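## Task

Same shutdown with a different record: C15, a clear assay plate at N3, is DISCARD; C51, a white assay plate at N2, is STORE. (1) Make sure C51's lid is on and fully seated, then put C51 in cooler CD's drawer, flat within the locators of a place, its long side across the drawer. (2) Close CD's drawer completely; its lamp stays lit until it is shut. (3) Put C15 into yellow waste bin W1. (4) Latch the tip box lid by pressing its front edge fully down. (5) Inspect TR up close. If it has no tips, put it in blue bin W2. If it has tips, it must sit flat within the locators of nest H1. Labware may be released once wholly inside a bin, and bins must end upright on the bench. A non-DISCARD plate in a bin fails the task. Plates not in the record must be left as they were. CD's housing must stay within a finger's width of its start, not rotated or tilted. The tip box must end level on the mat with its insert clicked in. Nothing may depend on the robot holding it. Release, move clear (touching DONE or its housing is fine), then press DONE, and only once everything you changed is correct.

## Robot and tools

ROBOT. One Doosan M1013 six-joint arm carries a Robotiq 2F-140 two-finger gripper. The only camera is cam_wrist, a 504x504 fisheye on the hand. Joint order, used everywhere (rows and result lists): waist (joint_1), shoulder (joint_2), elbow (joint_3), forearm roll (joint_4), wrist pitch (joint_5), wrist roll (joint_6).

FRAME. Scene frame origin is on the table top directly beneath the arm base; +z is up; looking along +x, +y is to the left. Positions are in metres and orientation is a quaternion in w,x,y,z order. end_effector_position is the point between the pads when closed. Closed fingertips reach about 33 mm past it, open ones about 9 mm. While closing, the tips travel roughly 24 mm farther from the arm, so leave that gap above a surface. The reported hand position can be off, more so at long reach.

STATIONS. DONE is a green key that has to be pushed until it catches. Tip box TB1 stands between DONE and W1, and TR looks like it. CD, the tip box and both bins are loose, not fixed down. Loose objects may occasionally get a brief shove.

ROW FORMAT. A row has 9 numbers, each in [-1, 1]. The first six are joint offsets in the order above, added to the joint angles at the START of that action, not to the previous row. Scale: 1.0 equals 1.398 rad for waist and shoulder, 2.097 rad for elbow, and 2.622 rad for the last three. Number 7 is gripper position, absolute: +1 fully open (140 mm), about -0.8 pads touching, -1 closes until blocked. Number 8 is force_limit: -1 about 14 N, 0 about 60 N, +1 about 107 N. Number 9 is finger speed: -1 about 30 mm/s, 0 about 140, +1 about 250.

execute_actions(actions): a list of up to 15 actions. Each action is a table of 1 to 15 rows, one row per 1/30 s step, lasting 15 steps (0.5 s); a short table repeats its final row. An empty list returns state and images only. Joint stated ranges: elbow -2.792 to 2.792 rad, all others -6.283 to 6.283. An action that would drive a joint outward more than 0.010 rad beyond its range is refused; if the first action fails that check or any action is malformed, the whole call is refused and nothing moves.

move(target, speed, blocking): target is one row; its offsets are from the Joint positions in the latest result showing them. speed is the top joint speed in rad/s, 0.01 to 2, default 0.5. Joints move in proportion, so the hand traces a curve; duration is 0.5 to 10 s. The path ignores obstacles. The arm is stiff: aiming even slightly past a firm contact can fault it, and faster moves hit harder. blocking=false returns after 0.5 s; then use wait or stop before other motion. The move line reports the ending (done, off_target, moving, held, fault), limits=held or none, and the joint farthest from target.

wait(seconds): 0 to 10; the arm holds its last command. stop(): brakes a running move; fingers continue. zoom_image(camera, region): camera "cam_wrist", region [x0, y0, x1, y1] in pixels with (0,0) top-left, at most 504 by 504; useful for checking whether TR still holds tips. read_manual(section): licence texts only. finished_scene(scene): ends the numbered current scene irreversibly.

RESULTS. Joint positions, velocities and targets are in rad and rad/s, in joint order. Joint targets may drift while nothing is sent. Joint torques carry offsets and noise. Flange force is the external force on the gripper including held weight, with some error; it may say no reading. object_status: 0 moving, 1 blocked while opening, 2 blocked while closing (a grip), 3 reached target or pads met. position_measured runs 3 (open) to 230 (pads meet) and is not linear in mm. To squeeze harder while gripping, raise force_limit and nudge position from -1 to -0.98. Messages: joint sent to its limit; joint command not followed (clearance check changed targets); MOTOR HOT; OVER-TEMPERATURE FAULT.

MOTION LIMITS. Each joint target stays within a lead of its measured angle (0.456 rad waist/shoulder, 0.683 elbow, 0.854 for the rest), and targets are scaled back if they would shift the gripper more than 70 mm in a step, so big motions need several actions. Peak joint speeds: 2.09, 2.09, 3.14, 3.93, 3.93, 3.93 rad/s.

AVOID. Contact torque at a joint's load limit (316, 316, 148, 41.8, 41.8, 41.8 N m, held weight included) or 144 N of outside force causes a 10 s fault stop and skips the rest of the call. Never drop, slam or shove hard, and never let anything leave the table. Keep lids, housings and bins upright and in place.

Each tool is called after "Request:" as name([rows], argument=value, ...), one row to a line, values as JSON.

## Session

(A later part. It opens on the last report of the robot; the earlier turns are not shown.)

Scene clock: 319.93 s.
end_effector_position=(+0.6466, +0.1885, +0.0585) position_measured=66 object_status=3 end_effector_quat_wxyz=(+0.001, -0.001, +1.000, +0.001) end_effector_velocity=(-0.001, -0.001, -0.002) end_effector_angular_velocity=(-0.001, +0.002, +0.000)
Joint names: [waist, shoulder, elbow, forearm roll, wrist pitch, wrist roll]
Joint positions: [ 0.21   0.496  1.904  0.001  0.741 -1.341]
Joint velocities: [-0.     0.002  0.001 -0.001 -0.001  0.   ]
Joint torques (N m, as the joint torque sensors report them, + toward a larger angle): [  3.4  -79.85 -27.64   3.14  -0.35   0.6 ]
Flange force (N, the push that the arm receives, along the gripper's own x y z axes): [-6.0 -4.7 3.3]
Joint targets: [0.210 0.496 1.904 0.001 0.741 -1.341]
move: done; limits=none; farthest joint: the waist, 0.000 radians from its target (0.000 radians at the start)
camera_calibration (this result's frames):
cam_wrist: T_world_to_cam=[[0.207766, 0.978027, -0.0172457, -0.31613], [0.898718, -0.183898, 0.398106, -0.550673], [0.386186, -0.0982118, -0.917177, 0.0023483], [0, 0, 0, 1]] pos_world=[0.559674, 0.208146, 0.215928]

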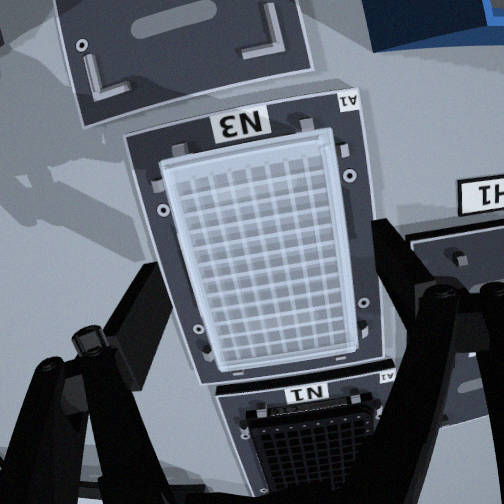

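Request:
move(target=[0,0.0118,0.0028,0,-0.0085,0.009,0.5,-0.4,0], speed=0.05)

Request:
move(target=[0,0,0,0,0,0,-1,-0.4,-0.8])

Request:
move(target=[0,-0.049,-0.013,0,0.0365,0,-1,-0.4,-0.8], speed=0.15)

Request:
move(target=[0,-0.13,-0.035,0,0.097,0,-1,-0.4,-0.8], speed=0.3)

Request:
move(target=[-0.645,-0.085,0.078,0,-0.017,-0.353,-1,-0.4,-0.8], speed=0.6)

Scene clock: 329.73 s.
end_effector_position=(+0.6462, +0.1884, +0.0452) position_measured=66 object_status=3 end_effector_quat_wxyz=(+0.001, +0.011, +1.000, +0.001) end_effector_velocity=(+0.000, +0.000, +0.001) end_effector_angular_velocity=(-0.001, -0.002, +0.002)
Joint names: [waist, shoulder, elbow, forearm roll, wrist pitch, wrist roll]
Joint positions: [ 0.21   0.512  1.91   0.001  0.719 -1.317]
Joint velocities: [ 0.001 -0.001  0.    -0.002 -0.     0.001]
Joint torques (N m, as the joint torque sensors report them, + toward a larger angle): [  2.72 -82.82 -27.15   3.1   -0.62   0.71]
Flange force (N, the push that the arm receives, along the gripper's own x y z axes): [-7.1 -2.7 4.1]
Joint targets: [0.210 0.512 1.910 0.001 0.719 -1.317]
move: done; limits=none; farthest joint: the waist, 0.000 radians from its target (0.000 radians at the start)
camera_calibration (this result's frames):
cam_wrist: T_world_to_cam=[[0.230758, 0.972858, -0.0172663, -0.330088], [0.894182, -0.205033, 0.397995, -0.538182], [0.383652, -0.10728, -0.917225, -0.00632418], [0, 0, 0, 1]] pos_world=[0.55983, 0.210105, 0.202694]

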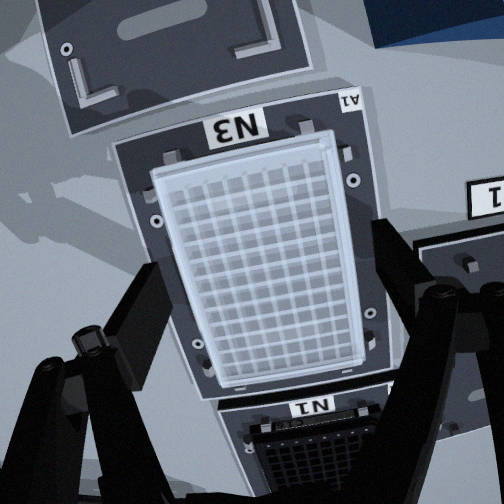

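Scene clock: 330.40 s.
end_effector_position=(+0.6462, +0.1884, +0.0452) position_measured=104 object_status=2 end_effector_quat_wxyz=(+0.001, +0.011, +1.000, +0.001) end_effector_velocity=(+0.000, +0.000, +0.001) end_effector_angular_velocity=(+0.000, -0.002, +0.001)
Joint names: [waist, shoulder, elbow, forearm roll, wrist pitch, wrist roll]
Joint positions: [ 0.21   0.512  1.91   0.001  0.719 -1.317]
Joint velocities: [ 0.    -0.001  0.    -0.    -0.001  0.   ]
Joint torques (N m, as the joint torque sensors report them, + toward a larger angle): [  2.43 -62.48 -19.99   3.14  -2.39   0.5 ]
Flange force (N, the push that the arm receives, along the gripper's own x y z axes): [-1.1 -4.1 -27.0]
Joint targets: [0.210 0.512 1.910 0.001 0.719 -1.317]
move: done; limits=none; farthest joint: the waist, 0.000 radians from its target (0.000 radians at the start)
camera_calibration (this result's frames):
cam_wrist: T_world_to_cam=[[0.230774, 0.972854, -0.017266, -0.330097], [0.894178, -0.205048, 0.397995, -0.538173], [0.383651, -0.107286, -0.917225, -0.00633009], [0, 0, 0, 1]] pos_world=[0.559829, 0.210106, 0.202685]

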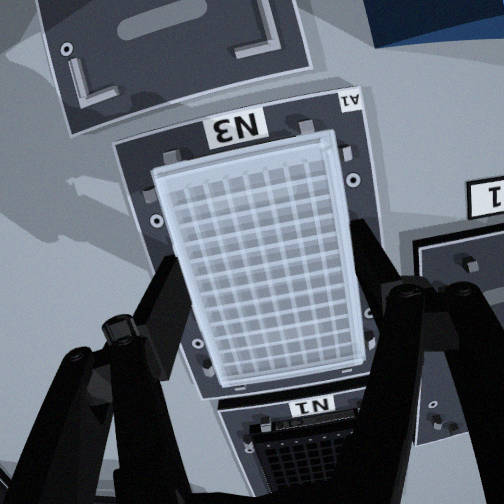

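Scene clock: 331.43 s.
end_effector_position=(+0.6470, +0.1886, +0.1018) position_measured=104 object_status=2 end_effector_quat_wxyz=(+0.001, +0.011, +1.000, +0.001) end_effector_velocity=(-0.000, +0.000, +0.001) end_effector_angular_velocity=(+0.000, -0.001, +0.000)
Joint names: [waist, shoulder, elbow, forearm roll, wrist pitch, wrist roll]
Joint positions: [ 0.21   0.444  1.883  0.001  0.814 -1.317]
Joint velocities: [ 0.    -0.002  0.     0.     0.     0.   ]
Joint torques (N m, as the joint torque sensors report them, + toward a larger angle): [  2.07 -77.27 -29.95   3.46  -0.34   0.64]
Flange force (N, the push that the arm receives, along the gripper's own x y z axes): [-4.9 -2.5 2.0]
Joint targets: [0.210 0.444 1.883 0.001 0.815 -1.317]
move: done; limits=none; farthest joint: the waist, 0.000 radians from its target (0.000 radians at the start)
camera_calibration (this result's frames):
cam_wrist: T_world_to_cam=[[0.230728, 0.972866, -0.0171954, -0.329384], [0.89417, -0.205029, 0.398023, -0.561352], [0.383698, -0.107211, -0.917214, 0.04529], [0, 0, 0, 1]] pos_world=[0.560565, 0.210209, 0.259308]

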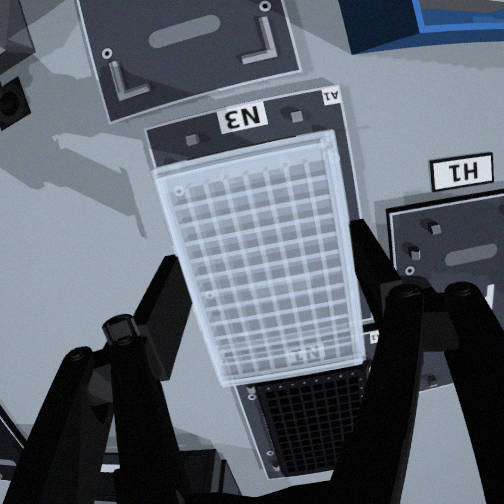

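Scene clock: 332.73 s.
end_effector_position=(+0.6257, +0.1834, +0.2557) position_measured=104 object_status=2 end_effector_quat_wxyz=(+0.001, +0.011, +1.000, +0.001) end_effector_velocity=(-0.001, -0.000, +0.000) end_effector_angular_velocity=(+0.000, +0.000, +0.000)
Joint names: [waist, shoulder, elbow, forearm roll, wrist pitch, wrist roll]
Joint positions: [ 0.21   0.262  1.81   0.001  1.069 -1.317]
Joint velocities: [-0.    -0.001  0.001  0.     0.001 -0.001]
Joint torques (N m, as the joint torque sensors report them, + toward a larger angle): [  3.5  -66.38 -36.55   4.02  -0.62   0.57]
Flange force (N, the push that the arm receives, along the gripper's own x y z axes): [-6.0 -4.5 1.4]
Joint targets: [0.210 0.262 1.810 0.001 1.069 -1.317]
move: done; limits=none; farthest joint: the waist, 0.000 radians from its target (0.000 radians at the start)
camera_calibration (this result's frames):
cam_wrist: T_world_to_cam=[[0.230598, 0.972905, -0.0167289, -0.316797], [0.89389, -0.205015, 0.39866, -0.604593], [0.384429, -0.106884, -0.916946, 0.193452], [0, 0, 0, 1]] pos_world=[0.539123, 0.20494, 0.413113]

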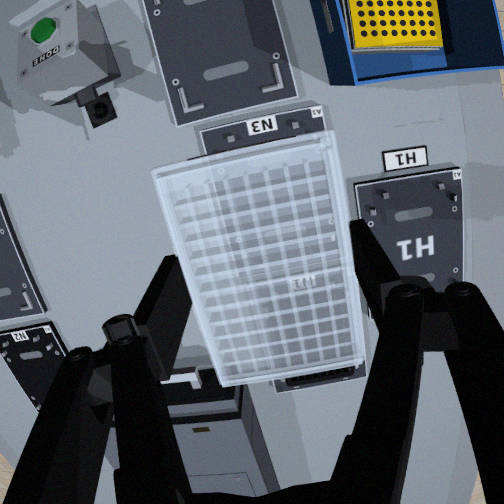

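Scene clock: 334.77 s.
end_effector_position=(+0.4656, -0.3247, +0.2478) position_measured=104 object_status=2 end_effector_quat_wxyz=(+0.001, -0.001, +1.000, +0.001) end_effector_velocity=(-0.000, -0.000, -0.001) end_effector_angular_velocity=(+0.000, +0.001, +0.001)
Joint names: [waist, shoulder, elbow, forearm roll, wrist pitch, wrist roll]
Joint positions: [-0.691  0.143  1.973  0.001  1.024 -2.242]
Joint velocities: [-0.     0.001  0.    -0.001 -0.001 -0.001]
Joint torques (N m, as the joint torque sensors report them, + toward a larger angle): [  4.04 -53.35 -35.03   3.92  -0.41   0.63]
Flange force (N, the push that the arm receives, along the gripper's own x y z axes): [0.1 -9.4 1.4]
Joint targets: [-0.692 0.143 1.973 0.001 1.024 -2.242]
move: done; limits=none; farthest joint: the waist, 0.000 radians from its target (0.902 radians at the start)
camera_calibration (this result's frames):
cam_wrist: T_world_to_cam=[[0.207605, 0.978052, -0.0177392, 0.226904], [0.898381, -0.183455, 0.399068, -0.557749], [0.387055, -0.098785, -0.91675, 0.194791], [0, 0, 0, 1]] pos_world=[0.37857, -0.305003, 0.405179]

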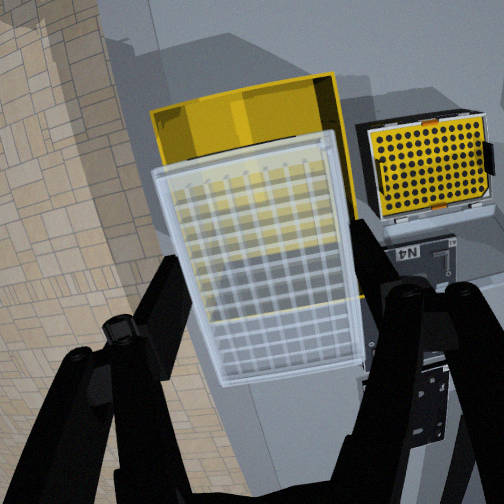

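Request:
move(target=[0,0.075,0.04,0,-0.072,0,-1,-0.4,-0.8], speed=0.25)

Scene clock: 339.40 s.
end_effector_position=(+0.4664, -0.3251, +0.1507) position_measured=104 object_status=2 end_effector_quat_wxyz=(+0.001, -0.001, +1.000, +0.001) end_effector_velocity=(+0.000, +0.001, -0.001) end_effector_angular_velocity=(+0.001, +0.001, +0.001)
Joint names: [waist, shoulder, elbow, forearm roll, wrist pitch, wrist roll]
Joint positions: [-0.691  0.248  2.057  0.001  0.835 -2.242]
Joint velocities: [ 0.001  0.002 -0.     0.     0.    -0.   ]
Joint torques (N m, as the joint torque sensors report them, + toward a larger angle): [  2.21 -61.32 -30.69   3.4   -0.62   0.7 ]
Flange force (N, the push that the arm receives, along the gripper's own x y z axes): [-3.3 -7.8 4.6]
Joint targets: [-0.691 0.248 2.057 0.001 0.835 -2.242]
move: done; limits=none; farthest joint: the waist, 0.000 radians from its target (0.001 radians at the start)
camera_calibration (this result's frames):
cam_wrist: T_world_to_cam=[[0.207694, 0.978031, -0.0178285, 0.225358], [0.898373, -0.183504, 0.399065, -0.519778], [0.387026, -0.0989001, -0.916749, 0.105435], [0, 0, 0, 1]] pos_world=[0.379342, -0.305361, 0.3081]

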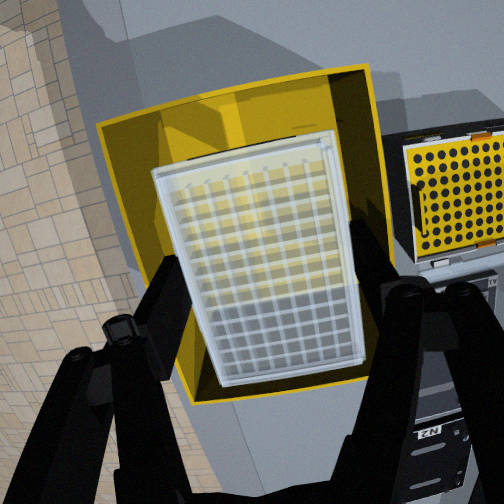

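Request:
move(target=[-0.004,0.052,0.018,0,-0.042,0,-1,-0.4,-0.8], speed=0.1)

Request:
move(target=[0,0,0,0,0,0,0.3,-0.4,-0.8])

Request:
move(target=[0,-0.127,-0.058,0,0.114,0,0.3,-0.4,-0.8], speed=0.3)

Request:
move(target=[0.22,0,0,0,0,0.117,1,-0.4,0])

Request:
zoom_image(camera="cam_wrist", region=[130,20,400,290])

Scene clock: 348.40 s.
end_effector_position=(+0.4641, -0.3272, +0.0947) position_measured=104 object_status=2 end_effector_quat_wxyz=(+0.001, +0.002, +1.000, +0.001) end_effector_velocity=(+0.000, +0.000, +0.000) end_effector_angular_velocity=(+0.000, -0.000, -0.000)
Joint names: [waist, shoulder, elbow, forearm roll, wrist pitch, wrist roll]
Joint positions: [-0.697  0.321  2.095  0.001  0.725 -2.242]
Joint velocities: [ 0. -0.  0.  0. -0.  0.]
Joint torques (N m, as the joint torque sensors report them, + toward a larger angle): [  3.9  -63.11 -27.42   3.07  -0.49   0.54]
Flange force (N, the push that the arm receives, along the gripper's own x y z axes): [1.3 -8.5 2.8]
Joint targets: [-0.697 0.321 2.095 0.001 0.725 -2.242]
move: done; limits=none; farthest joint: the wrist pitch, 0.001 radians from its target (0.111 radians at the start)
camera_calibration (this result's frames):
cam_wrist: T_world_to_cam=[[0.21322, 0.976843, -0.0177278, 0.223931], [0.897441, -0.188651, 0.398762, -0.496962], [0.386184, -0.100934, -0.916883, 0.0544518], [0, 0, 0, 1]] pos_world=[0.377219, -0.307002, 0.252066]

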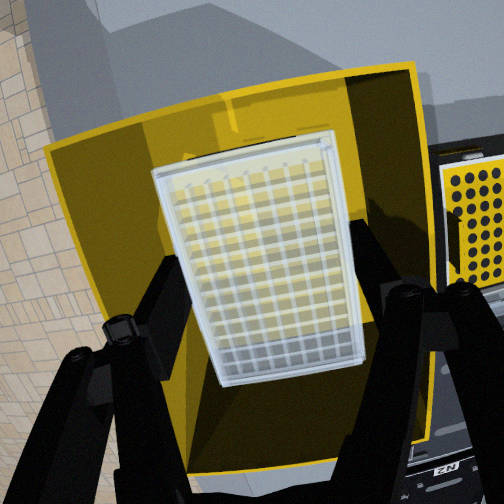

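Scene clock: 348.90 s.
end_effector_position=(+0.4641, -0.3272, +0.0947) position_measured=91 object_status=3 end_effector_quat_wxyz=(+0.001, +0.002, +1.000, +0.001) end_effector_velocity=(+0.000, -0.000, +0.001) end_effector_angular_velocity=(-0.001, -0.001, +0.000)
Joint names: [waist, shoulder, elbow, forearm roll, wrist pitch, wrist roll]
Joint positions: [-0.697  0.321  2.095  0.001  0.725 -2.242]
Joint velocities: [-0.    -0.002 -0.    -0.001  0.     0.   ]
Joint torques (N m, as the joint torque sensors report them, + toward a larger angle): [  2.21 -63.27 -27.22   3.09  -0.24   0.63]
Flange force (N, the push that the arm receives, along the gripper's own x y z axes): [-1.0 -6.2 3.0]
Joint targets: [-0.697 0.321 2.095 0.001 0.725 -2.242]
move: done; limits=none; farthest joint: the waist, 0.000 radians from its target (0.000 radians at the start)
camera_calibration (this result's frames):
cam_wrist: T_world_to_cam=[[0.213221, 0.976843, -0.0177258, 0.223929], [0.897442, -0.188654, 0.398758, -0.496955], [0.38618, -0.100932, -0.916885, 0.054445], [0, 0, 0, 1]] pos_world=[0.377217, -0.307, 0.252054]

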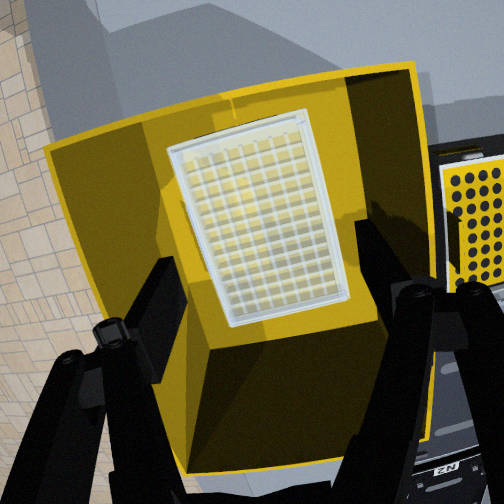

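Scene clock: 350.33 s.
end_effector_position=(+0.4638, -0.3273, +0.2479) position_measured=91 object_status=3 end_effector_quat_wxyz=(+0.001, +0.002, +1.000, +0.001) end_effector_velocity=(-0.001, +0.001, +0.001) end_effector_angular_velocity=(+0.000, -0.000, +0.001)
Joint names: [waist, shoulder, elbow, forearm roll, wrist pitch, wrist roll]
Joint positions: [-0.697  0.143  1.973  0.001  1.024 -2.242]
Joint velocities: [ 0.    -0.003  0.001  0.     0.001 -0.   ]
Joint torques (N m, as the joint torque sensors report them, + toward a larger angle): [  3.19 -52.39 -35.35   3.93  -0.3    0.59]
Flange force (N, the push that the arm receives, along the gripper's own x y z axes): [1.3 -6.9 0.9]
Joint targets: [-0.697 0.143 1.973 0.001 1.024 -2.242]
move: done; limits=none; farthest joint: the waist, 0.000 radians from its target (0.000 radians at the start)
camera_calibration (this result's frames):
cam_wrist: T_world_to_cam=[[0.213075, 0.976875, -0.0177408, 0.226904], [0.897339, -0.18848, 0.399071, -0.557762], [0.386499, -0.100952, -0.916748, 0.194819], [0, 0, 0, 1]] pos_world=[0.376856, -0.307117, 0.405212]

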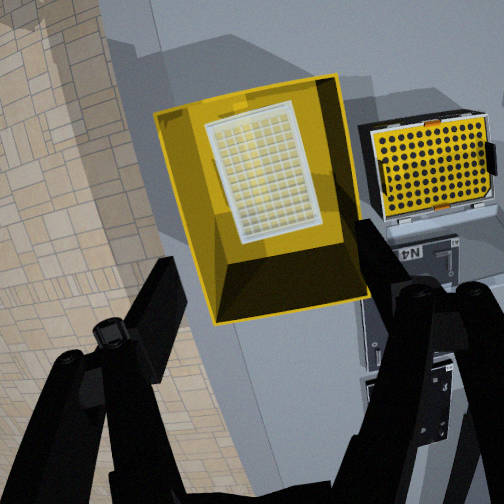

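Scene clock: 351.43 s.
end_effector_position=(+0.5411, -0.1715, +0.2482) position_measured=3 object_status=3 end_effector_quat_wxyz=(+0.001, +0.002, +1.000, +0.001) end_effector_velocity=(-0.000, +0.001, -0.000) end_effector_angular_velocity=(-0.000, +0.002, +0.001)
Joint names: [waist, shoulder, elbow, forearm roll, wrist pitch, wrist roll]
Joint positions: [-0.39   0.143  1.973  0.001  1.024 -1.936]
Joint velocities: [ 0.002 -0.     0.    -0.001  0.001  0.001]
Joint torques (N m, as the joint torque sensors report them, + toward a larger angle): [  3.12 -53.98 -35.07   3.97  -0.36   0.22]
Flange force (N, the push that the arm receives, along the gripper's own x y z axes): [-4.1 -7.4 1.9]
Joint targets: [-0.389 0.143 1.973 0.001 1.024 -1.936]
move: done; limits=none; farthest joint: the waist, 0.000 radians from its target (0.308 radians at the start)
camera_calibration (this result's frames):
cam_wrist: T_world_to_cam=[[0.212232, 0.977064, -0.0173902, 0.0586723], [0.897496, -0.187847, 0.399017, -0.597831], [0.386599, -0.100292, -0.916779, 0.181102], [0, 0, 0, 1]] pos_world=[0.454085, -0.151464, 0.405596]

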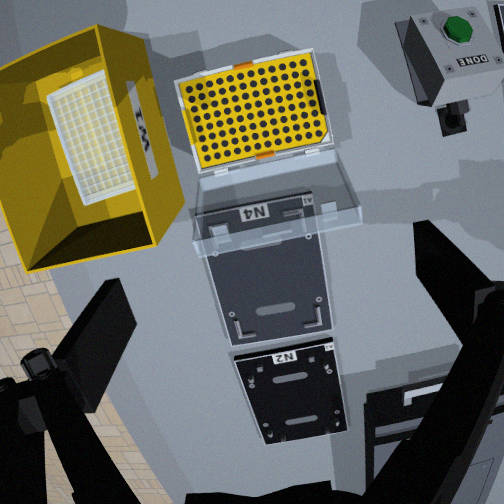

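Region (130, 20, 400, 290) of cam_wrist's 504x504 image, scaled by 1.867, with more detail than that image has.

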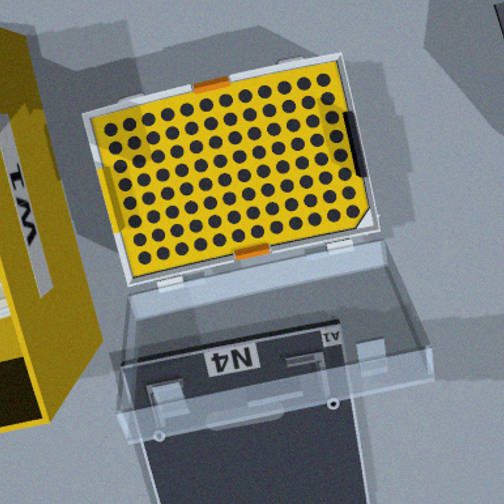

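Request:
move(target=[-0.028,-0.0325,0.0756,0,-0.0427,-0.015,-1,-0.4,0.5], speed=0.3)

Request:
move(target=[0,0.097,0.0374,0,-0.0816,0,-1,-0.4,0.5], speed=0.15)

Request:
move(target=[0,0.0085,0.0024,0,-0.0065,0,-1,-0.4,0.5], speed=0.015)

Scene clock: 364.07 s.
end_effector_position=(+0.4751, -0.1671, +0.1995) position_measured=232 object_status=3 end_effector_quat_wxyz=(+0.001, +0.002, +1.000, +0.001) end_effector_velocity=(-0.001, +0.001, -0.001) end_effector_angular_velocity=(+0.001, +0.002, -0.000)
Joint names: [waist, shoulder, elbow, forearm roll, wrist pitch, wrist roll]
Joint positions: [-0.429  0.098  2.132  0.001  0.912 -1.975]
Joint velocities: [ 0.    -0.001  0.002  0.001  0.     0.   ]
Joint torques (N m, as the joint torque sensors report them, + toward a larger angle): [  3.29 -46.78 -32.33   3.58  -0.17   0.6 ]
Flange force (N, the push that the arm receives, along the gripper's own x y z axes): [-3.4 -9.1 3.5]
Joint targets: [-0.429 0.098 2.132 0.001 0.912 -1.975]
move: done; limits=none; farthest joint: the waist, 0.000 radians from its target (0.040 radians at the start)
camera_calibration (this result's frames):
cam_wrist: T_world_to_cam=[[0.212106, 0.977094, -0.0172564, 0.067566], [0.897947, -0.187896, 0.397977, -0.518377], [0.385618, -0.0999086, -0.917233, 0.162954], [0, 0, 0, 1]] pos_world=[0.388306, -0.147139, 0.356935]

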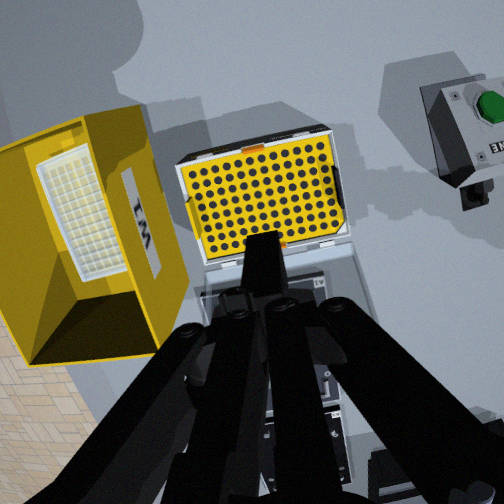

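Scene clock: 365.87 s.
end_effector_position=(+0.4753, -0.1670, +0.0996) position_measured=232 object_status=3 end_effector_quat_wxyz=(+0.001, +0.002, +1.000, +0.001) end_effector_velocity=(+0.001, -0.001, +0.001) end_effector_angular_velocity=(-0.002, -0.002, -0.000)
Joint names: [waist, shoulder, elbow, forearm roll, wrist pitch, wrist roll]
Joint positions: [-0.429  0.233  2.21   0.001  0.698 -1.975]
Joint velocities: [-0.001  0.    -0.002 -0.001 -0.001  0.   ]
Joint torques (N m, as the joint torque sensors report them, + toward a larger angle): [  2.8  -53.38 -26.69   2.94  -0.28   0.74]
Flange force (N, the push that the arm receives, along the gripper's own x y z axes): [-0.8 -7.7 2.9]
Joint targets: [-0.429 0.233 2.210 0.001 0.698 -1.975]
move: done; limits=none; farthest joint: the waist, 0.000 radians from its target (0.000 radians at the start)
camera_calibration (this result's frames):
cam_wrist: T_world_to_cam=[[0.212212, 0.97707, -0.0173388, 0.0656569], [0.897986, -0.187976, 0.397851, -0.478776], [0.385469, -0.099999, -0.917286, 0.0713146], [0, 0, 0, 1]] pos_world=[0.388512, -0.147018, 0.257036]

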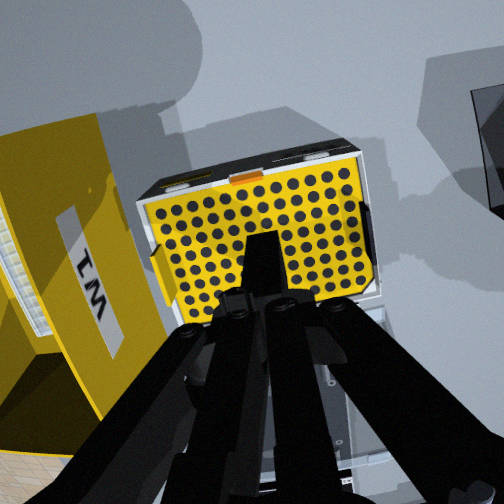

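Scene clock: 367.23 s.
end_effector_position=(+0.4752, -0.1670, +0.0918) position_measured=232 object_status=3 end_effector_quat_wxyz=(+0.001, +0.002, +1.000, +0.001) end_effector_velocity=(-0.002, +0.000, -0.001) end_effector_angular_velocity=(+0.000, +0.003, +0.001)
Joint names: [waist, shoulder, elbow, forearm roll, wrist pitch, wrist roll]
Joint positions: [-0.429  0.245  2.215  0.001  0.681 -1.975]
Joint velocities: [-0.     0.     0.003 -0.001 -0.    -0.   ]
Joint torques (N m, as the joint torque sensors report them, + toward a larger angle): [  3.01 -55.02 -25.63   2.97  -0.18   0.58]
Flange force (N, the push that the arm receives, along the gripper's own x y z axes): [-2.3 -8.0 5.0]
Joint targets: [-0.429 0.245 2.215 0.001 0.681 -1.975]
move: done; limits=none; farthest joint: the waist, 0.000 radians from its target (0.000 radians at the start)
camera_calibration (this result's frames):
cam_wrist: T_world_to_cam=[[0.212222, 0.977067, -0.0173718, 0.0654908], [0.897941, -0.18796, 0.397961, -0.475604], [0.38557, -0.100055, -0.917238, 0.064187], [0, 0, 0, 1]] pos_world=[0.388417, -0.146961, 0.249284]

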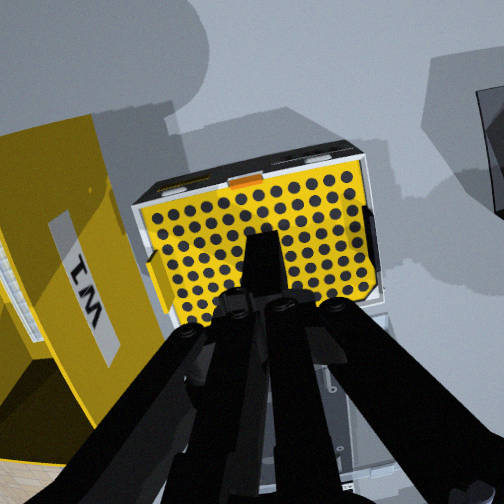

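Request:
move(target=[0,0.0033,0.001,0,-0.0026,0,-1,-0.4,0.5], speed=0.01)

Request:
move(target=[0,0.0022,0.0007,0,-0.0017,0,-1,-0.4,0.5], speed=0.01)

Request:
move(target=[0,0.0016,0.0005,0,-0.0013,0,-1,-0.4,0.5], speed=0.01)

Scene clock: 373.10 s.
end_effector_position=(+0.4751, -0.1669, +0.0888) position_measured=232 object_status=3 end_effector_quat_wxyz=(+0.001, +0.002, +1.000, +0.001) end_effector_velocity=(+0.000, +0.000, -0.000) end_effector_angular_velocity=(+0.000, -0.001, -0.000)
Joint names: [waist, shoulder, elbow, forearm roll, wrist pitch, wrist roll]
Joint positions: [-0.429  0.25   2.217  0.001  0.675 -1.975]
Joint velocities: [ 0.     0.    -0.     0.001 -0.001 -0.   ]
Joint torques (N m, as the joint torque sensors report them, + toward a larger angle): [  2.67 -55.04 -25.24   2.94  -0.57   0.52]
Flange force (N, the push that the arm receives, along the gripper's own x y z axes): [-3.7 -7.8 4.0]
Joint targets: [-0.429 0.250 2.217 0.001 0.675 -1.975]
move: done; limits=none; farthest joint: the waist, 0.000 radians from its target (0.000 radians at the start)
camera_calibration (this result's frames):
cam_wrist: T_world_to_cam=[[0.212227, 0.977066, -0.0173958, 0.0654116], [0.897902, -0.187945, 0.398056, -0.474283], [0.385657, -0.100098, -0.917196, 0.0613903], [0, 0, 0, 1]] pos_world=[0.388302, -0.146906, 0.246236]

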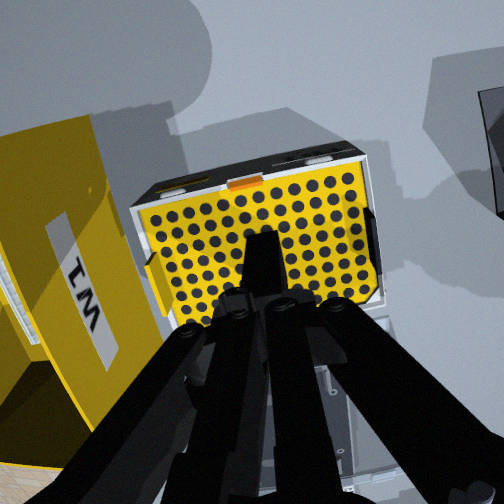

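Scene clock: 373.80 s.
end_effector_position=(+0.4750, -0.1669, +0.0867) position_measured=232 object_status=3 end_effector_quat_wxyz=(+0.001, +0.002, +1.000, +0.001) end_effector_velocity=(-0.001, +0.001, -0.001) end_effector_angular_velocity=(+0.000, +0.002, +0.001)
Joint names: [waist, shoulder, elbow, forearm roll, wrist pitch, wrist roll]
Joint positions: [-0.429  0.253  2.219  0.001  0.67  -1.975]
Joint velocities: [ 0.001  0.001  0.001 -0.001 -0.     0.   ]
Joint torques (N m, as the joint torque sensors report them, + toward a larger angle): [  2.58 -54.87 -25.35   2.79  -0.39   0.52]
Flange force (N, the push that the arm receives, along the gripper's own x y z axes): [-2.4 -7.1 3.9]
Joint targets: [-0.429 0.253 2.219 0.001 0.670 -1.975]
move: done; limits=none; farthest joint: the waist, 0.000 radians from its target (0.000 radians at the start)
camera_calibration (this result's frames):
cam_wrist: T_world_to_cam=[[0.212228, 0.977066, -0.017382, 0.0653396], [0.897933, -0.187959, 0.397979, -0.473332], [0.385584, -0.10007, -0.91723, 0.0596246], [0, 0, 0, 1]] pos_world=[0.388164, -0.146842, 0.244201]

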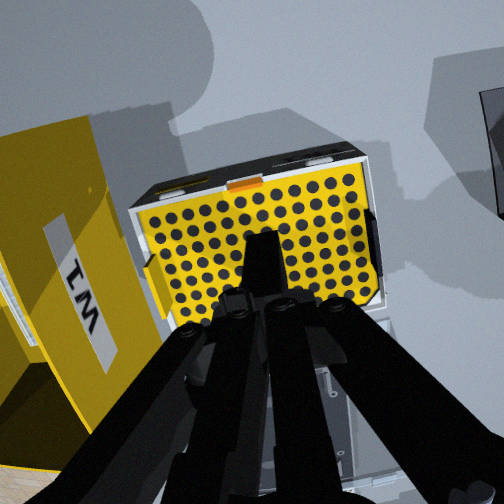

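Scene clock: 374.50 s.
end_effector_position=(+0.4749, -0.1669, +0.0853) position_measured=232 object_status=3 end_effector_quat_wxyz=(+0.001, +0.002, +1.000, +0.001) end_effector_velocity=(-0.000, +0.000, -0.000) end_effector_angular_velocity=(+0.000, -0.001, -0.001)
Joint names: [waist, shoulder, elbow, forearm roll, wrist pitch, wrist roll]
Joint positions: [-0.429  0.255  2.22   0.001  0.667 -1.975]
Joint velocities: [-0.     0.     0.001  0.    -0.002  0.   ]
Joint torques (N m, as the joint torque sensors report them, + toward a larger angle): [  2.67 -42.11 -19.61   2.81  -2.62   0.68]
Flange force (N, the push that the arm receives, along the gripper's own x y z axes): [2.0 -6.2 -24.3]
Joint targets: [-0.429 0.255 2.220 0.001 0.667 -1.975]
move: done; limits=none; farthest joint: the waist, 0.000 radians from its target (0.000 radians at the start)
camera_calibration (this result's frames):
cam_wrist: T_world_to_cam=[[0.212233, 0.977064, -0.017426, 0.0653095], [0.897853, -0.187926, 0.398177, -0.472726], [0.385769, -0.100152, -0.917143, 0.0582347], [0, 0, 0, 1]] pos_world=[0.388113, -0.146817, 0.242776]

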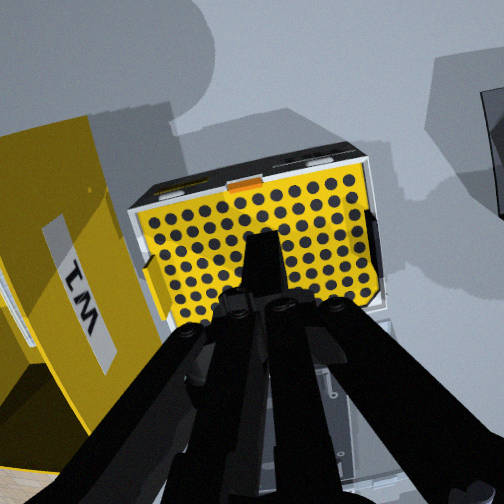

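Contact a bit high; press a little more.

Request:
move(target=[0,0.0007,0.0002,0,-0.0005,0,-1,-0.4,0.5], speed=0.01)

Scene clock: 378.67 s.
end_effector_position=(+0.4749, -0.1669, +0.0848) position_measured=232 object_status=3 end_effector_quat_wxyz=(+0.001, +0.002, +1.000, +0.001) end_effector_velocity=(+0.000, -0.000, +0.000) end_effector_angular_velocity=(+0.000, +0.000, -0.000)
Joint names: [waist, shoulder, elbow, forearm roll, wrist pitch, wrist roll]
Joint positions: [-0.429  0.256  2.22   0.001  0.666 -1.975]
Joint velocities: [-0.     0.    -0.001  0.     0.001 -0.   ]
Joint torques (N m, as the joint torque sensors report them, + toward a larger angle): [  2.42 -10.73  -5.96   2.96  -6.52   0.68]
Flange force (N, the push that the arm receives, along the gripper's own x y z axes): [13.4 -1.6 -91.8]
Joint targets: [-0.429 0.256 2.220 0.001 0.666 -1.975]
move: done; limits=none; farthest joint: the waist, 0.000 radians from its target (0.000 radians at the start)
camera_calibration (this result's frames):
cam_wrist: T_world_to_cam=[[0.212234, 0.977063, -0.0174292, 0.0652943], [0.897848, -0.187924, 0.398188, -0.472477], [0.38578, -0.100158, -0.917138, 0.0577109], [0, 0, 0, 1]] pos_world=[0.388091, -0.146806, 0.242202]

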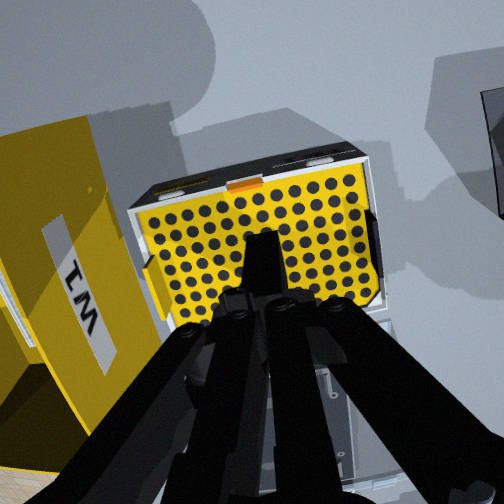

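Solid: seated. Now the lid.

Request:
move(target=[0,-0.15,-0.062,0,0.13,0,-1,-0.4,0.5], speed=0.35)

Request:
move(target=[0.073,0.155,-0.133,0,0.024,0.03,0,-0.4,0.5])

Request:
move(target=[0,0.076,0.048,0,-0.079,0,0,-0.4,0.5], speed=0.3)

Request:
move(target=[-0.069,-0.14,0.131,0,-0.03,-0.03,0,-0.4,0.5], speed=0.1)

Scene clock: 384.87 s.
end_effector_position=(+0.4730, -0.1663, +0.2444) position_measured=232 object_status=3 end_effector_quat_wxyz=(+0.000, +0.001, +1.000, +0.001) end_effector_velocity=(+0.001, -0.000, +0.002) end_effector_angular_velocity=(-0.000, -0.003, -0.001)
Joint names: [waist, shoulder, elbow, forearm roll, wrist pitch, wrist roll]
Joint positions: [-0.429  0.046  2.09   0.001  1.006 -1.975]
Joint velocities: [-0.001 -0.002 -0.001  0.001  0.001  0.   ]
Joint torques (N m, as the joint torque sensors report them, + toward a larger angle): [  2.26 -43.99 -34.72   3.92  -0.42   0.64]
Flange force (N, the push that the arm receives, along the gripper's own x y z axes): [-4.6 -7.7 2.5]
Joint targets: [-0.429 0.046 2.090 0.001 1.006 -1.975]
move: done; limits=none; farthest joint: the waist, 0.000 radians from its target (0.000 radians at the start)
camera_calibration (this result's frames):
cam_wrist: T_world_to_cam=[[0.212038, 0.977113, -0.0170591, 0.0679723], [0.898254, -0.18799, 0.39724, -0.53419], [0.384941, -0.0995534, -0.917556, 0.205535], [0, 0, 0, 1]] pos_world=[0.386307, -0.146377, 0.401951]

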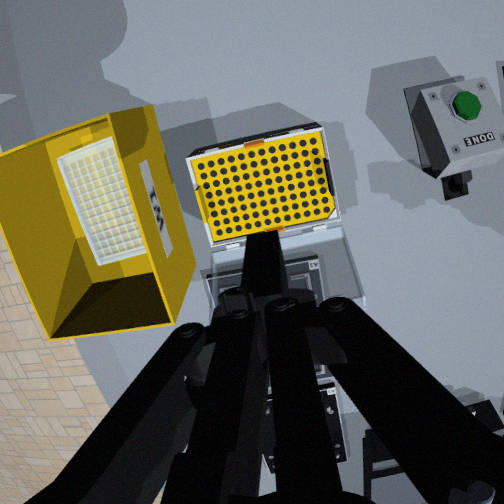

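Scene clock: 385.90 s.
end_effector_position=(+0.6305, -0.1623, +0.2540) position_measured=129 object_status=3 end_effector_quat_wxyz=(-0.000, -0.010, +1.000, +0.001) end_effector_velocity=(+0.001, +0.000, +0.000) end_effector_angular_velocity=(+0.000, -0.001, +0.000)
Joint names: [waist, shoulder, elbow, forearm roll, wrist pitch, wrist roll]
Joint positions: [-0.327  0.263  1.811  0.001  1.069 -1.896]
Joint velocities: [ 0.001  0.001 -0.002  0.001 -0.     0.   ]
Joint torques (N m, as the joint torque sensors report them, + toward a larger angle): [  2.03 -67.09 -35.86   4.07  -0.46   0.65]
Flange force (N, the push that the arm receives, along the gripper's own x y z axes): [-5.3 -5.6 1.5]
Joint targets: [-0.327 0.263 1.811 0.001 1.069 -1.896]
move: done; limits=none; farthest joint: the waist, 0.000 radians from its target (0.102 radians at the start)
camera_calibration (this result's frames):
cam_wrist: T_world_to_cam=[[0.189054, 0.981819, -0.0170484, 0.0460298], [0.902677, -0.166928, 0.396623, -0.677882], [0.386566, -0.0903725, -0.917823, 0.154605], [0, 0, 0, 1]] pos_world=[0.543441, -0.144378, 0.411548]

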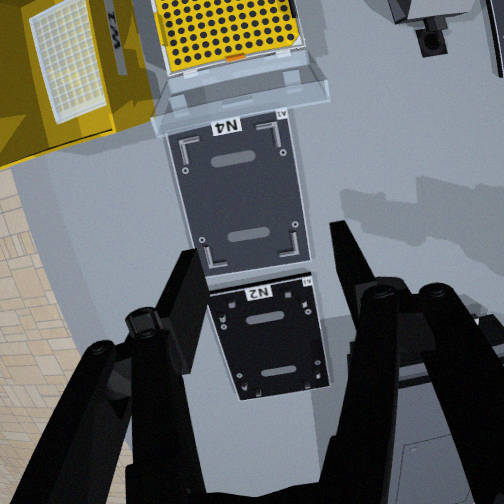

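Scene clock: 387.03 s.
end_effector_position=(+0.6276, -0.1611, +0.1387) position_measured=129 object_status=3 end_effector_quat_wxyz=(+0.000, -0.010, +1.000, +0.001) end_effector_velocity=(-0.001, +0.000, -0.001) end_effector_angular_velocity=(+0.000, +0.000, +0.000)
Joint names: [waist, shoulder, elbow, forearm roll, wrist pitch, wrist roll]
Joint positions: [-0.327  0.369  1.912  0.001  0.862 -1.896]
Joint velocities: [ 0.    -0.     0.002  0.    -0.001 -0.   ]
Joint torques (N m, as the joint torque sensors report them, + toward a larger angle): [  2.91 -71.18 -30.94   3.56  -0.28   0.56]
Flange force (N, the push that the arm receives, along the gripper's own x y z axes): [-2.3 -5.9 1.4]
Joint targets: [-0.327 0.369 1.912 0.001 0.862 -1.896]
move: done; limits=none; farthest joint: the waist, 0.000 radians from its target (0.000 radians at the start)
camera_calibration (this result's frames):
cam_wrist: T_world_to_cam=[[0.189169, 0.981795, -0.0171574, 0.0434455], [0.902588, -0.166973, 0.396807, -0.62936], [0.386718, -0.0905494, -0.917742, 0.0498789], [0, 0, 0, 1]] pos_world=[0.540545, -0.143224, 0.296256]

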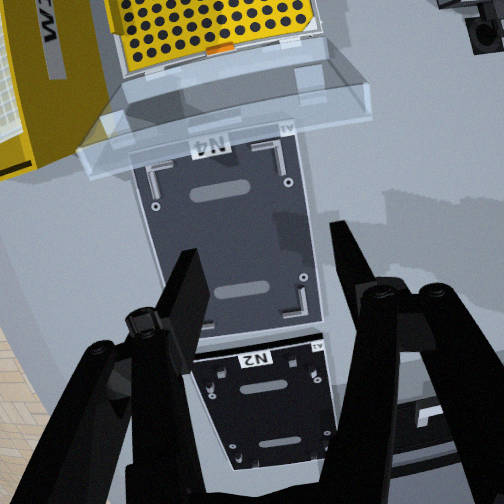

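Scene clock: 390.13 s.
end_effector_position=(+0.4739, -0.1635, +0.1386) position_measured=129 object_status=3 end_effector_quat_wxyz=(-0.000, -0.001, +1.000, +0.001) end_effector_velocity=(-0.001, +0.001, -0.001) end_effector_angular_velocity=(+0.002, +0.002, -0.001)
Joint names: [waist, shoulder, elbow, forearm roll, wrist pitch, wrist roll]
Joint positions: [-0.423  0.173  2.187  0.001  0.784 -1.975]
Joint velocities: [-0.001  0.     0.001  0.001  0.002 -0.   ]
Joint torques (N m, as the joint torque sensors report them, + toward a larger angle): [  3.41 -49.55 -28.52   3.21  -0.3    0.61]
Flange force (N, the push that the arm receives, along the gripper's own x y z axes): [-2.1 -9.1 2.4]
Joint targets: [-0.423 0.173 2.187 0.001 0.784 -1.975]
move: done; limits=none; farthest joint: the waist, 0.000 radians from its target (0.097 radians at the start)
camera_calibration (this result's frames):
cam_wrist: T_world_to_cam=[[0.206671, 0.978263, -0.0170088, 0.0659134], [0.899576, -0.183153, 0.396508, -0.492198], [0.384774, -0.0972474, -0.917874, 0.108862], [0, 0, 0, 1]] pos_world=[0.38726, -0.144042, 0.296204]

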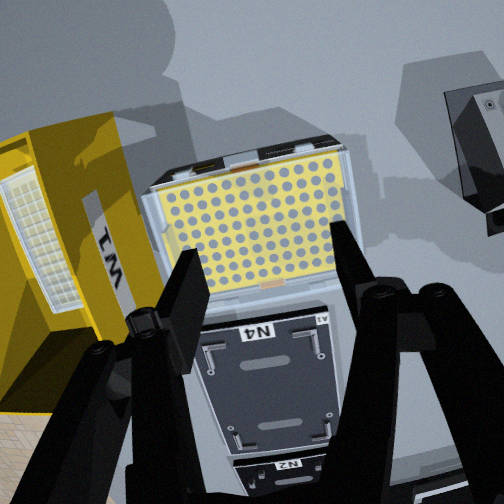

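Request:
move(target=[-0.024,-0.012,0.033,0,-0.0205,-0.012,-1,-0.4,0.5], speed=0.1)

Request:
move(target=[0,0.011,0.0033,0,-0.0086,0,-1,-0.4,0.5], speed=0.02)

Request:
move(target=[0,0.0033,0.001,0,-0.0026,0,-1,-0.4,0.5], speed=0.01)

Scene clock: 396.97 s.
end_effector_position=(+0.4400, -0.1661, +0.1202) position_measured=232 object_status=3 end_effector_quat_wxyz=(+0.001, -0.000, +1.000, +0.001) end_effector_velocity=(+0.000, -0.001, +0.000) end_effector_angular_velocity=(-0.001, -0.002, +0.000)
Joint names: [waist, shoulder, elbow, forearm roll, wrist pitch, wrist roll]
Joint positions: [-0.457  0.156  2.256  0.001  0.73  -2.006]
Joint velocities: [-0.001 -0.     0.    -0.    -0.002 -0.001]
Joint torques (N m, as the joint torque sensors report them, + toward a larger angle): [  3.32 -47.46 -26.96   3.12  -0.64   0.64]
Flange force (N, the push that the arm receives, along the gripper's own x y z axes): [-2.8 -10.1 3.5]
Joint targets: [-0.457 0.156 2.256 0.001 0.730 -2.006]
move: done; limits=none; farthest joint: the elbow, 0.001 radians from its target (0.070 radians at the start)
camera_calibration (this result's frames):
cam_wrist: T_world_to_cam=[[0.208769, 0.977812, -0.0172773, 0.0742591], [0.898702, -0.184851, 0.397701, -0.454882], [0.385683, -0.0985546, -0.917353, 0.104079], [0, 0, 0, 1]] pos_world=[0.353158, -0.146439, 0.277667]

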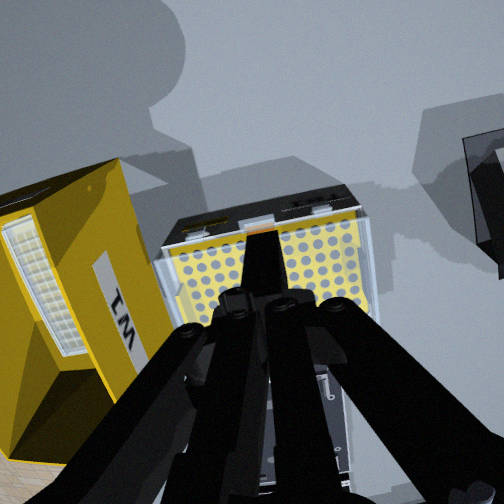

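Scene clock: 398.30 s.
end_effector_position=(+0.4401, -0.1662, +0.1104) position_measured=232 object_status=3 end_effector_quat_wxyz=(+0.001, -0.000, +1.000, +0.001) end_effector_velocity=(-0.000, -0.000, -0.000) end_effector_angular_velocity=(+0.000, +0.001, +0.000)
Joint names: [waist, shoulder, elbow, forearm roll, wrist pitch, wrist roll]
Joint positions: [-0.457  0.172  2.263  0.001  0.707 -2.006]
Joint velocities: [-0.     0.    -0.     0.     0.001 -0.   ]
Joint torques (N m, as the joint torque sensors report them, + toward a larger angle): [  2.85 -49.02 -26.62   2.92  -0.59   0.5 ]
Flange force (N, the push that the arm receives, along the gripper's own x y z axes): [-3.6 -8.8 5.2]
Joint targets: [-0.457 0.172 2.263 0.001 0.707 -2.006]
move: done; limits=none; farthest joint: the waist, 0.000 radians from its target (0.000 radians at the start)
camera_calibration (this result's frames):
cam_wrist: T_world_to_cam=[[0.208784, 0.977808, -0.0173441, 0.0741037], [0.898612, -0.184816, 0.397918, -0.45109], [0.385882, -0.0986647, -0.917257, 0.0949898], [0, 0, 0, 1]] pos_world=[0.353228, -0.146456, 0.267912]

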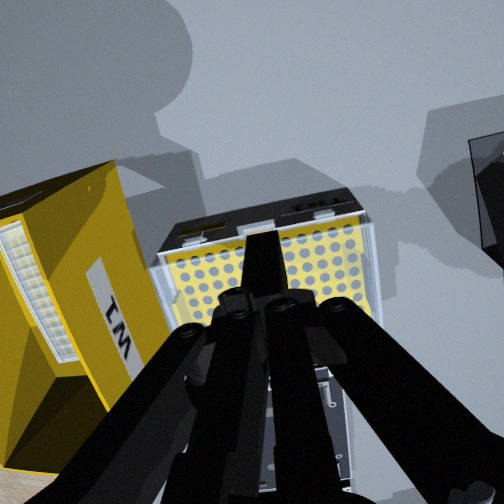

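Scene clock: 399.20 s.
end_effector_position=(+0.4401, -0.1662, +0.1075) position_measured=232 object_status=3 end_effector_quat_wxyz=(+0.001, -0.000, +1.000, +0.001) end_effector_velocity=(-0.001, -0.000, -0.001) end_effector_angular_velocity=(+0.001, +0.002, -0.001)
Joint names: [waist, shoulder, elbow, forearm roll, wrist pitch, wrist roll]
Joint positions: [-0.457  0.176  2.265  0.001  0.701 -2.006]
Joint velocities: [-0.001  0.001 -0.     0.     0.001  0.   ]
Joint torques (N m, as the joint torque sensors report them, + toward a larger angle): [  3.65 -48.11 -26.61   3.09  -0.97   0.55]
Flange force (N, the push that the arm receives, along the gripper's own x y z axes): [-1.5 -10.1 2.8]
Joint targets: [-0.457 0.176 2.265 0.001 0.701 -2.006]
move: done; limits=none; farthest joint: the waist, 0.000 radians from its target (0.000 radians at the start)
camera_calibration (this result's frames):
cam_wrist: T_world_to_cam=[[0.20879, 0.977806, -0.0173728, 0.0740487], [0.898571, -0.184799, 0.398019, -0.449922], [0.385975, -0.0987131, -0.917213, 0.0922674], [0, 0, 0, 1]] pos_world=[0.353213, -0.146442, 0.264993]

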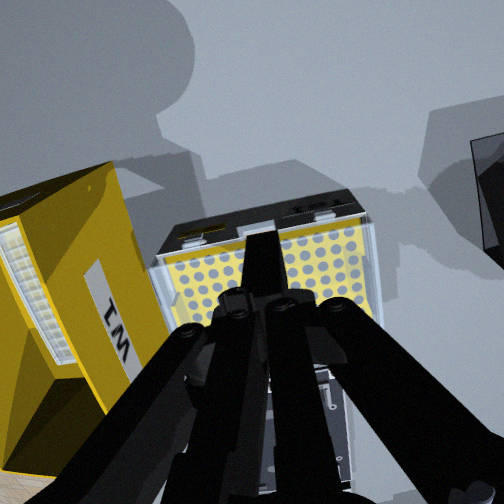

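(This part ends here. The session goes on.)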